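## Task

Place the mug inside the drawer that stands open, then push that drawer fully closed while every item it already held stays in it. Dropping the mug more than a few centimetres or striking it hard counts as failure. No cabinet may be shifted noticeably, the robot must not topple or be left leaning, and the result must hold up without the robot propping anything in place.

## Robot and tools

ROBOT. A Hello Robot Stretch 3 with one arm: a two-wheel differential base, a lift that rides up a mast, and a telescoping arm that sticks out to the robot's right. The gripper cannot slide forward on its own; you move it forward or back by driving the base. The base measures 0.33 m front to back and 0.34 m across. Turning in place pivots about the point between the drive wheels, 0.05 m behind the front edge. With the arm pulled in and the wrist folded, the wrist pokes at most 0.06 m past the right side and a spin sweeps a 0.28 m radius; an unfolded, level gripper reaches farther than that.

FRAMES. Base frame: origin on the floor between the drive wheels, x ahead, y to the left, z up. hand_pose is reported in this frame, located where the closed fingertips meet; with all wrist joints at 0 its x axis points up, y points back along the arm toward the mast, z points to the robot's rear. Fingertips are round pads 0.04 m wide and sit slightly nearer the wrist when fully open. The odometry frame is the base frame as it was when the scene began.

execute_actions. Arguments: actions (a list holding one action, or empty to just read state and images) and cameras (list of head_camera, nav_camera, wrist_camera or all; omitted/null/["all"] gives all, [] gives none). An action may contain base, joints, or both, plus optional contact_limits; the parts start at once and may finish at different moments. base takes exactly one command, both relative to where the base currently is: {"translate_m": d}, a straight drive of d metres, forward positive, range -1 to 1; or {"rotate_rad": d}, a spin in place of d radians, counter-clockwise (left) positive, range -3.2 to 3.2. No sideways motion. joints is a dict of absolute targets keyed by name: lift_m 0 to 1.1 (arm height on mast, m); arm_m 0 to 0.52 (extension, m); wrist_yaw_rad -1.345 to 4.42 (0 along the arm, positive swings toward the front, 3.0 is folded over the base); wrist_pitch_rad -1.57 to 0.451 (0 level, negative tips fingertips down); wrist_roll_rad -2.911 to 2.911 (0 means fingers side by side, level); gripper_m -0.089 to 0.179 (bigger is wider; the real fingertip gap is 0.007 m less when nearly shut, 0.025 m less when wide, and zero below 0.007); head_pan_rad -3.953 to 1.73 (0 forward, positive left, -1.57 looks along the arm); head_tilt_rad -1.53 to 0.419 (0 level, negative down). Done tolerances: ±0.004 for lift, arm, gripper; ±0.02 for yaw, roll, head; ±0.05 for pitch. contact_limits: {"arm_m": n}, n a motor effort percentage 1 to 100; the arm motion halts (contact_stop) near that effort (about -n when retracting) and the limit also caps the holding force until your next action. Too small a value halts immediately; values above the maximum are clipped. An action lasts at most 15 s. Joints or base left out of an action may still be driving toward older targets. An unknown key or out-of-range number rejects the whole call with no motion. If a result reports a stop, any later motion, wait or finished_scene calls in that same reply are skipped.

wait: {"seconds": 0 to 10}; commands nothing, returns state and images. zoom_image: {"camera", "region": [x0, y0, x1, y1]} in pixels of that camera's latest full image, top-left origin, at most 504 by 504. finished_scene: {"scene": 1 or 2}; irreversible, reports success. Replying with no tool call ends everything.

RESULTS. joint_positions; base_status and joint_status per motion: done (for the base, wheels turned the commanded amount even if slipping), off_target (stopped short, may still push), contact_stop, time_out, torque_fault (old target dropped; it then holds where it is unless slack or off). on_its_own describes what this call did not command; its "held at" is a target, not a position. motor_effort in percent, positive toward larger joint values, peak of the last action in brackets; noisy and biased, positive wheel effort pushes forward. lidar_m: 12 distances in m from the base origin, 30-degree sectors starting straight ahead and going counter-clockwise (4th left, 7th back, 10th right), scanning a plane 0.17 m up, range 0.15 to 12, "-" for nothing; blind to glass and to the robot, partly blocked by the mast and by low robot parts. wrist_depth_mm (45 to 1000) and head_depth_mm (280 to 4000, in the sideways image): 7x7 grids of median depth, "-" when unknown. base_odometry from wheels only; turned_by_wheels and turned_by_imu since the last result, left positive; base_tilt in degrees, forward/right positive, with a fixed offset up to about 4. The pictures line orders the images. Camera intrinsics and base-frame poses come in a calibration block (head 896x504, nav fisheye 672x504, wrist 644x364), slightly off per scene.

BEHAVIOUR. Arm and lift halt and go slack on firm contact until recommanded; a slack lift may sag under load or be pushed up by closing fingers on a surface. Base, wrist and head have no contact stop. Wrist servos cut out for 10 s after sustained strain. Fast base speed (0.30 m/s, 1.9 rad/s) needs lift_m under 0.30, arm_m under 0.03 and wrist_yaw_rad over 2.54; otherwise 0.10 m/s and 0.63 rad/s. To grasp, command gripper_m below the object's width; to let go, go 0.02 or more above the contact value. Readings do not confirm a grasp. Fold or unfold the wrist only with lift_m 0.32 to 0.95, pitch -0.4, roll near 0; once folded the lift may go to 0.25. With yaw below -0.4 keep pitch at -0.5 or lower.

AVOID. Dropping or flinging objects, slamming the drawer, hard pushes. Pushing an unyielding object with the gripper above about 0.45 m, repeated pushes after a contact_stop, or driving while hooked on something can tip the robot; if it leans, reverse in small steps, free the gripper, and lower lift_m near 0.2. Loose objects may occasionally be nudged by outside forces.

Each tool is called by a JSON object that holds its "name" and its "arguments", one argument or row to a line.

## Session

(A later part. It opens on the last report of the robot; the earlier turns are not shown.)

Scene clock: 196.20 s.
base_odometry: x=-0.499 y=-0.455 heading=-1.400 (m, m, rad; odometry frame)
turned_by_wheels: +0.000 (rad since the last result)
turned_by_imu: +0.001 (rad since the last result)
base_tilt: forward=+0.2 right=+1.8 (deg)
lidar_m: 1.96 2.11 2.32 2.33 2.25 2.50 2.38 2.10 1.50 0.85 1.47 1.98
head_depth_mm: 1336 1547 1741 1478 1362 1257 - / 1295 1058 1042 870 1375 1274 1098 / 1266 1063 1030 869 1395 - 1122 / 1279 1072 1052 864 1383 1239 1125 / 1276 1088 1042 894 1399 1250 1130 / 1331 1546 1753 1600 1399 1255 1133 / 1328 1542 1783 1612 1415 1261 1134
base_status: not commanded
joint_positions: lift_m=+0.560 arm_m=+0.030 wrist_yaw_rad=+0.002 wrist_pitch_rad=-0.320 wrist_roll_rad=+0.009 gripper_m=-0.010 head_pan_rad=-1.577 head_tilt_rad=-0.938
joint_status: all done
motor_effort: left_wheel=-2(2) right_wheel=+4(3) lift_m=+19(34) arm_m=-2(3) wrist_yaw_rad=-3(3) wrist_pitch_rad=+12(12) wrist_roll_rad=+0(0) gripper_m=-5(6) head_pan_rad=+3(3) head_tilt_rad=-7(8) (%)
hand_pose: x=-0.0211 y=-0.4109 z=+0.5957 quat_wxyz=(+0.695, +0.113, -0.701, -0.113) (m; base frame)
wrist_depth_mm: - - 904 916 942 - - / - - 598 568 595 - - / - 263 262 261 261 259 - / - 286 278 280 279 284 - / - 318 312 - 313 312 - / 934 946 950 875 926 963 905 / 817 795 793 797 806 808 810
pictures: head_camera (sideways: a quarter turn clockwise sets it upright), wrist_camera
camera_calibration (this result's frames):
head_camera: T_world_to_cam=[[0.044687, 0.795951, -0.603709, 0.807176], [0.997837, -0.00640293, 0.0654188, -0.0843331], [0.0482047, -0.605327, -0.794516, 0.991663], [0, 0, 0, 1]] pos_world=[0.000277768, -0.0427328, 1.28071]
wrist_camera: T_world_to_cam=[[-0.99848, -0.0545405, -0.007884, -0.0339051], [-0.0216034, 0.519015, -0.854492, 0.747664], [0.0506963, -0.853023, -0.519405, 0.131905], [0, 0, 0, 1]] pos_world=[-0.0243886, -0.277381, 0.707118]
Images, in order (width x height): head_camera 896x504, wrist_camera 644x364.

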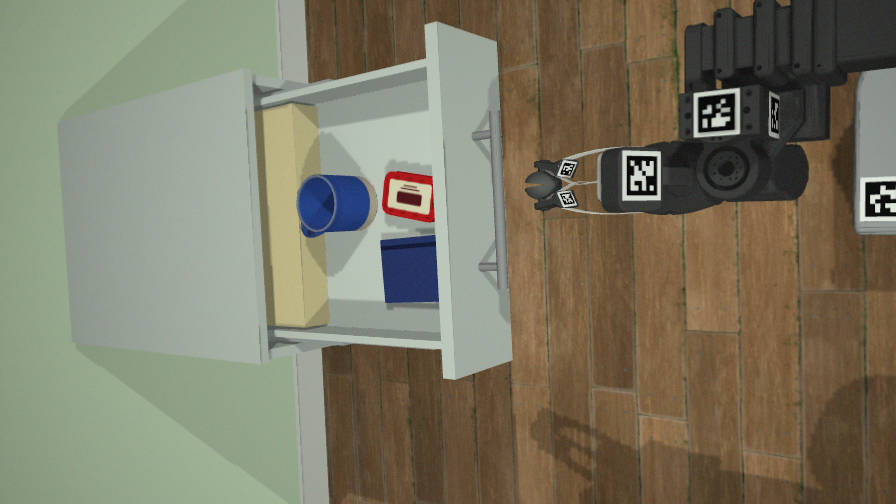

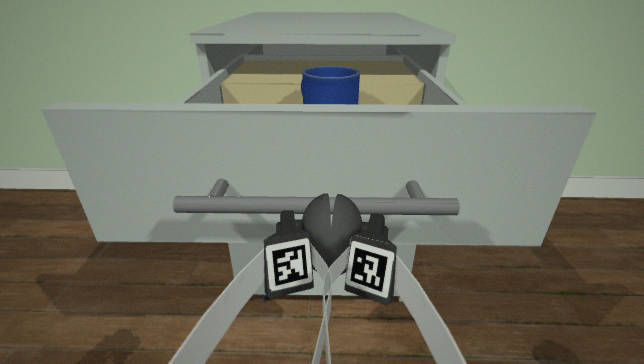

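{"name": "execute_actions", "arguments": {
  "actions": [
    {"joints":{"arm_m":0.29},"contact_limits":{"arm_m":17}}
  ],
  "cameras": ["wrist_camera","head_camera"]
}}

{"name": "execute_actions", "arguments": {
  "actions": [
    {"joints":{"arm_m":0.43},"contact_limits":{"arm_m":16}}
  ],
  "cameras": ["wrist_camera","head_camera"]
}}

{"name": "execute_actions", "arguments": {
  "actions": [
    {"joints":{"arm_m":0.49},"contact_limits":{"arm_m":16}}
  ],
  "cameras": ["wrist_camera","head_camera"]
}}

Scene clock: 205.80 s.
base_odometry: x=-0.499 y=-0.455 heading=-1.400 (m, m, rad; odometry frame)
turned_by_wheels: +0.000 (rad since the last result)
turned_by_imu: +0.002 (rad since the last result)
base_tilt: forward=+0.3 right=+1.7 (deg)
lidar_m: 1.96 2.11 2.33 2.33 2.25 2.50 2.38 2.10 1.50 0.85 1.48 1.98
head_depth_mm: 1336 1545 1728 1538 1383 - - / 1279 1052 1019 - 1347 1224 1121 / 1261 1062 1062 - 1375 1232 1133 / 1273 1070 1061 1353 1384 1238 1122 / 1286 1078 1061 1446 1398 1246 1128 / 1331 1553 1763 1590 1405 1256 1133 / 1329 1549 1772 1608 1410 1261 1137
base_status: not commanded
joint_positions: lift_m=+0.560 arm_m=+0.290 wrist_yaw_rad=+0.004 wrist_pitch_rad=-0.321 wrist_roll_rad=+0.009 gripper_m=-0.010 head_pan_rad=-1.577 head_tilt_rad=-0.941
joint_status: all done
motor_effort: left_wheel=+0(4) right_wheel=-1(12) lift_m=+19(19) arm_m=+4(11) wrist_yaw_rad=-5(5) wrist_pitch_rad=+13(18) wrist_roll_rad=+0(0) gripper_m=-4(7) head_pan_rad=+3(2) head_tilt_rad=-6(7) (%)
contact_limits: arm_m 17 (drawing in: default 21, maximum 35; extending or still: default 30, maximum 49)
hand_pose: x=-0.0206 y=-0.6700 z=+0.5953 quat_wxyz=(+0.695, +0.114, -0.701, -0.113) (m; base frame)
wrist_depth_mm: 879 837 623 626 621 820 820 / 923 341 343 345 347 340 866 / 974 386 483 387 469 398 956 / 178 177 177 177 177 176 176 / 195 194 194 - 191 190 189 / 217 195 205 171 186 207 210 / 760 750 510 447 464 764 768
pictures: head_camera (sideways: a quarter turn clockwise sets it upright), wrist_camera
camera_calibration (this result's frames):
head_camera: T_world_to_cam=[[0.0445328, 0.79732, -0.601911, 0.804835], [0.997838, -0.00634744, 0.0654176, -0.0843315], [0.0483382, -0.603523, -0.795879, 0.993434], [0, 0, 0, 1]] pos_world=[0.00028674, -0.0426861, 1.28061]
wrist_camera: T_world_to_cam=[[-0.998373, -0.0564566, -0.00796465, -0.0488191], [-0.0226102, 0.520273, -0.853701, 0.882195], [0.0523408, -0.852132, -0.520703, -0.0879192], [0, 0, 0, 1]] pos_world=[-0.0241914, -0.536657, 0.706961]
Images, in order (width x height): head_camera 896x504, wrist_camera 644x364.

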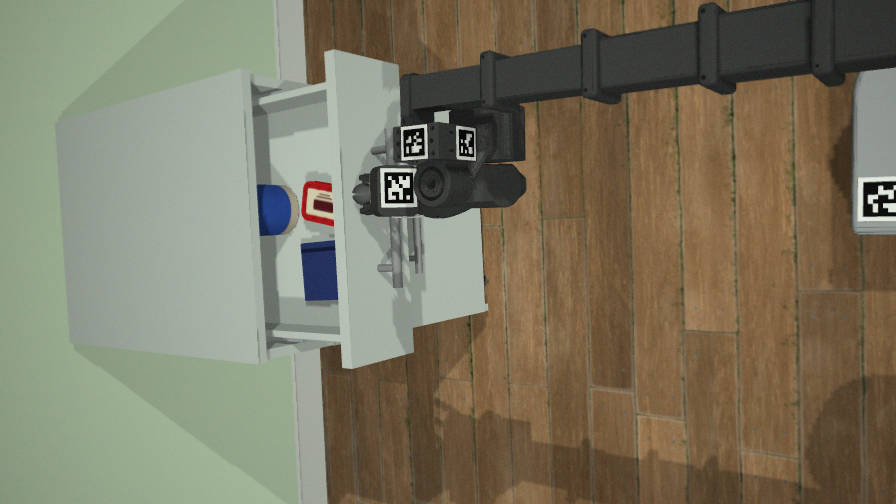

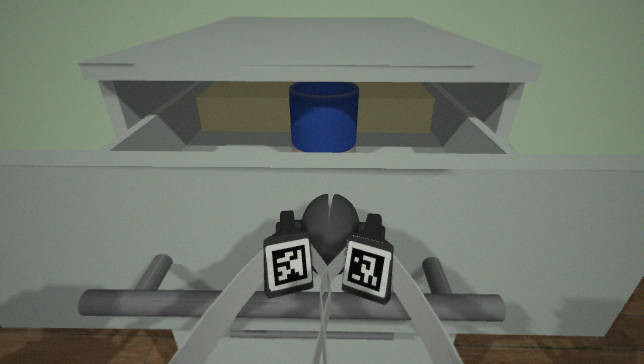

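Scene clock: 208.10 s.
base_odometry: x=-0.499 y=-0.455 heading=-1.400 (m, m, rad; odometry frame)
turned_by_wheels: +0.000 (rad since the last result)
turned_by_imu: +0.001 (rad since the last result)
base_tilt: forward=+0.3 right=+1.8 (deg)
lidar_m: 1.95 2.12 2.33 2.33 2.24 2.49 2.38 2.10 1.50 0.85 1.48 1.98
head_depth_mm: 1338 1548 1712 1534 1357 - - / 1290 1054 1036 1408 1356 1225 1123 / 1266 1063 - 1410 1381 1235 1131 / 1268 1070 1090 1350 1387 1235 1125 / 1283 1076 1079 1496 1395 1244 1130 / 1323 1550 1754 1586 1402 1261 1134 / 1332 1544 1771 1599 1414 1256 1141
base_status: not commanded
joint_positions: lift_m=+0.560 arm_m=+0.430 wrist_yaw_rad=+0.003 wrist_pitch_rad=-0.321 wrist_roll_rad=+0.009 gripper_m=-0.010 head_pan_rad=-1.577 head_tilt_rad=-0.941
joint_status: all done
motor_effort: left_wheel=+0(1) right_wheel=+0(5) lift_m=+19(19) arm_m=+4(8) wrist_yaw_rad=-3(12) wrist_pitch_rad=+12(13) wrist_roll_rad=+0(0) gripper_m=-5(5) head_pan_rad=+3(2) head_tilt_rad=-6(6) (%)
contact_limits: arm_m 16 (drawing in: default 21, maximum 35; extending or still: default 30, maximum 49)
hand_pose: x=-0.0209 y=-0.8102 z=+0.5955 quat_wxyz=(+0.695, +0.114, -0.701, -0.113) (m; base frame)
wrist_depth_mm: 723 708 621 613 628 695 679 / 275 259 259 262 261 263 737 / 193 194 192 193 191 191 191 / 209 208 206 206 206 205 205 / 230 225 227 - 221 224 227 / 260 253 251 257 250 249 950 / 740 285 284 282 279 277 804
pictures: head_camera (sideways: a quarter turn clockwise sets it upright), wrist_camera
camera_calibration (this result's frames):
head_camera: T_world_to_cam=[[0.0445328, 0.79732, -0.601911, 0.804835], [0.997838, -0.00634745, 0.0654176, -0.0843315], [0.0483382, -0.603523, -0.795879, 0.993434], [0, 0, 0, 1]] pos_world=[0.00028674, -0.0426861, 1.28061]
wrist_camera: T_world_to_cam=[[-0.998427, -0.0555033, -0.00791905, -0.0562148], [-0.022108, 0.51956, -0.854148, 0.955006], [0.0515225, -0.85263, -0.519969, -0.208131], [0, 0, 0, 1]] pos_world=[-0.0242896, -0.676762, 0.707049]
Images, in order (width x height): head_camera 896x504, wrist_camera 644x364.

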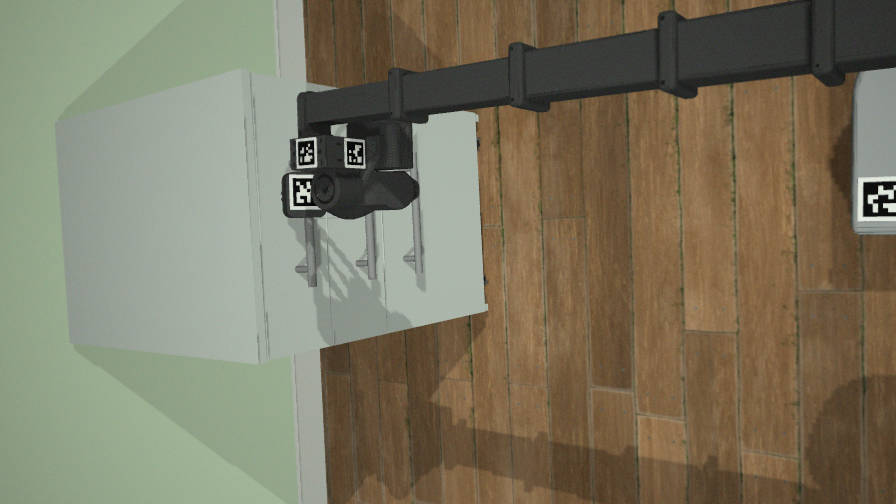

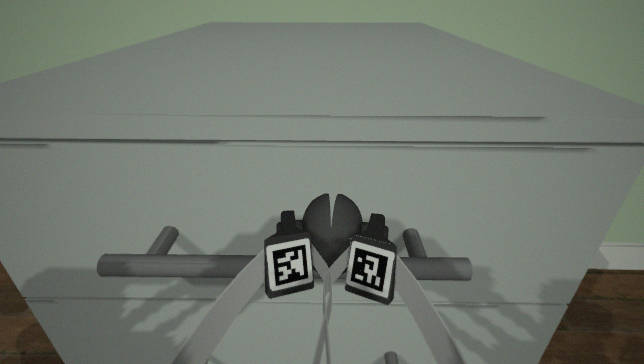

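Scene clock: 210.20 s.
base_odometry: x=-0.499 y=-0.455 heading=-1.400 (m, m, rad; odometry frame)
turned_by_wheels: +0.000 (rad since the last result)
turned_by_imu: -0.002 (rad since the last result)
base_tilt: forward=+0.4 right=+1.8 (deg)
lidar_m: 1.95 2.11 2.33 2.32 2.24 2.50 2.38 2.11 1.51 0.86 1.48 1.98
head_depth_mm: 1334 1554 1735 1537 1362 - - / 1289 1052 1065 1388 1365 1226 1124 / 1258 1062 - 1359 1374 1231 1127 / 1273 1070 1089 1349 1382 1238 1121 / 1286 1083 1092 1496 1395 1247 1127 / 1331 1541 1770 1602 1403 1250 1126 / 1330 1539 1775 1605 1414 1264 1137
base_status: not commanded
joint_positions: lift_m=+0.560 arm_m=+0.458 wrist_yaw_rad=+0.005 wrist_pitch_rad=-0.324 wrist_roll_rad=+0.009 gripper_m=-0.010 head_pan_rad=-1.576 head_tilt_rad=-0.941
joint_status: arm_m contact_stop (moved +0.029 of +0.060)
on_its_own: arm_m is slack since a contact_stop, until your next command for it (your +0.490 is given up)
motor_effort: left_wheel=+1(6) right_wheel=-4(15) lift_m=+19(19) arm_m=+1(19) wrist_yaw_rad=-6(8) wrist_pitch_rad=+14(27) wrist_roll_rad=+0(0) gripper_m=-5(4) head_pan_rad=+3(2) head_tilt_rad=-6(6) (%)
contact_limits: arm_m 16 (drawing in: default 21, maximum 35; extending or still: default 30, maximum 49)
hand_pose: x=-0.0204 y=-0.8387 z=+0.5947 quat_wxyz=(+0.695, +0.115, -0.701, -0.113) (m; base frame)
wrist_depth_mm: 692 687 597 602 608 653 663 / 272 257 258 259 260 259 697 / 168 168 167 168 166 165 165 / 178 177 176 176 175 174 174 / 195 195 194 - 192 192 190 / 212 194 206 171 186 208 215 / 243 243 241 241 237 236 752
pictures: head_camera (sideways: a quarter turn clockwise sets it upright), wrist_camera
camera_calibration (this result's frames):
head_camera: T_world_to_cam=[[0.0443488, 0.797348, -0.601888, 0.804806], [0.997839, -0.00611894, 0.0654176, -0.0843314], [0.0484777, -0.603489, -0.795897, 0.993456], [0, 0, 0, 1]] pos_world=[0.000296601, -0.0426868, 1.28061]
wrist_camera: T_world_to_cam=[[-0.998317, -0.0574272, -0.00808726, -0.0588534], [-0.0231355, 0.522241, -0.852484, 0.970394], [0.0531793, -0.850862, -0.52269, -0.22967], [0, 0, 0, 1]] pos_world=[-0.0240901, -0.705577, 0.706723]
Images, in order (width x height): head_camera 896x504, wrist_camera 644x364.

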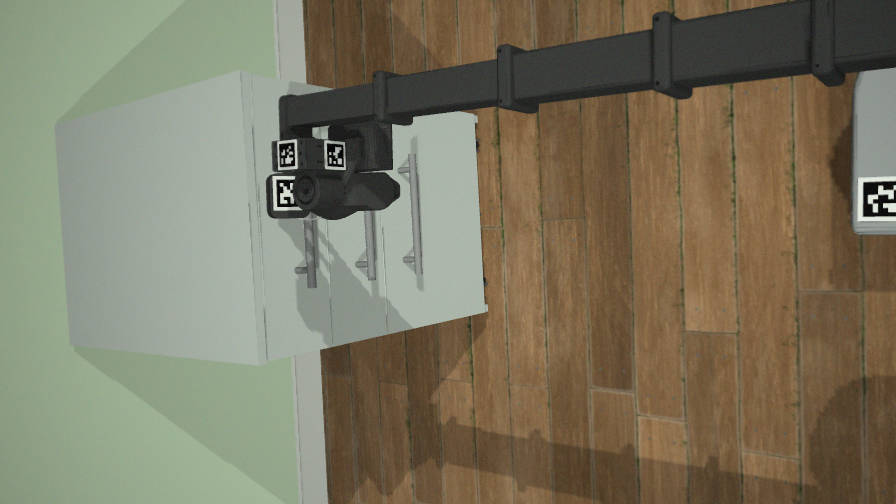

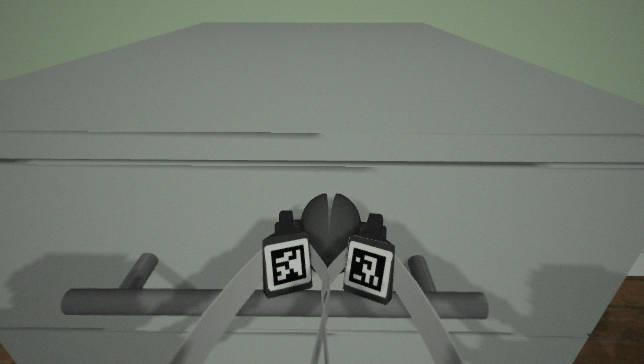

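{"name": "execute_actions", "arguments": {
  "actions": [
    {"joints":{"arm_m":0.39}}
  ],
  "cameras": ["wrist_camera"]
}}

{"name": "finished_scene", "arguments": {
  "scene": 2
}}

Scene clock: 214.60 s.
base_odometry: x=-0.499 y=-0.455 heading=-1.400 (m, m, rad; odometry frame)
turned_by_wheels: +0.000 (rad since the last result)
turned_by_imu: +0.001 (rad since the last result)
base_tilt: forward=+0.2 right=+1.8 (deg)
lidar_m: 1.96 2.12 2.32 2.33 2.24 2.49 2.38 2.11 1.51 0.86 1.49 1.98
head_depth_mm: 1337 1558 1731 1542 1364 - - / 1287 1053 1069 1468 1374 1230 1117 / 1261 1060 1024 1412 1382 1228 1132 / 1276 1068 1088 1349 1389 1235 1119 / 1279 1078 1089 1501 1393 1241 1123 / 1326 1556 1770 1581 1402 1252 1130 / 1330 1540 1771 1604 1412 1262 1142
base_status: not commanded
joint_positions: lift_m=+0.560 arm_m=+0.390 wrist_yaw_rad=+0.002 wrist_pitch_rad=-0.320 wrist_roll_rad=+0.009 gripper_m=-0.010 head_pan_rad=-1.576 head_tilt_rad=-0.941
joint_status: all done
motor_effort: left_wheel=-1(1) right_wheel=+1(4) lift_m=+19(19) arm_m=-3(3) wrist_yaw_rad=-3(6) wrist_pitch_rad=+12(14) wrist_roll_rad=+0(0) gripper_m=-6(5) head_pan_rad=+3(3) head_tilt_rad=-6(6) (%)
hand_pose: x=-0.0210 y=-0.7709 z=+0.5956 quat_wxyz=(+0.695, +0.113, -0.701, -0.113) (m; base frame)
wrist_depth_mm: 769 737 620 635 641 730 728 / 276 262 261 263 262 263 767 / 236 235 235 234 234 234 821 / 262 255 255 254 252 252 907 / 294 280 268 - 267 278 - / 896 312 310 317 304 313 939 / 810 347 334 333 329 362 787
pictures: wrist_camera
camera_calibration (this result's frames):
wrist_camera: T_world_to_cam=[[-0.998463, -0.0548636, -0.00790005, -0.0537011], [-0.0217734, 0.519273, -0.854331, 0.934532], [0.0509739, -0.852845, -0.519669, -0.174899], [0, 0, 0, 1]] pos_world=[-0.0243553, -0.637386, 0.707085]
Images, in order (width x height): wrist_camera 644x364.

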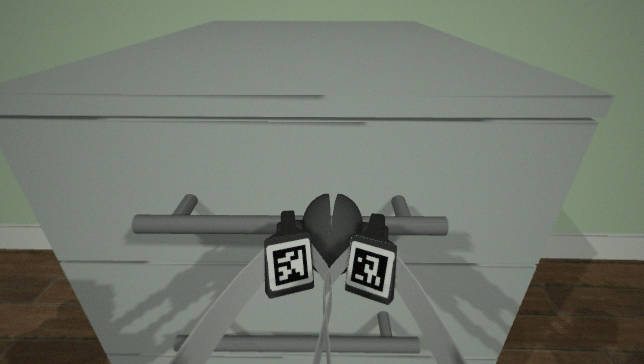

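The scene is finished: the task was done.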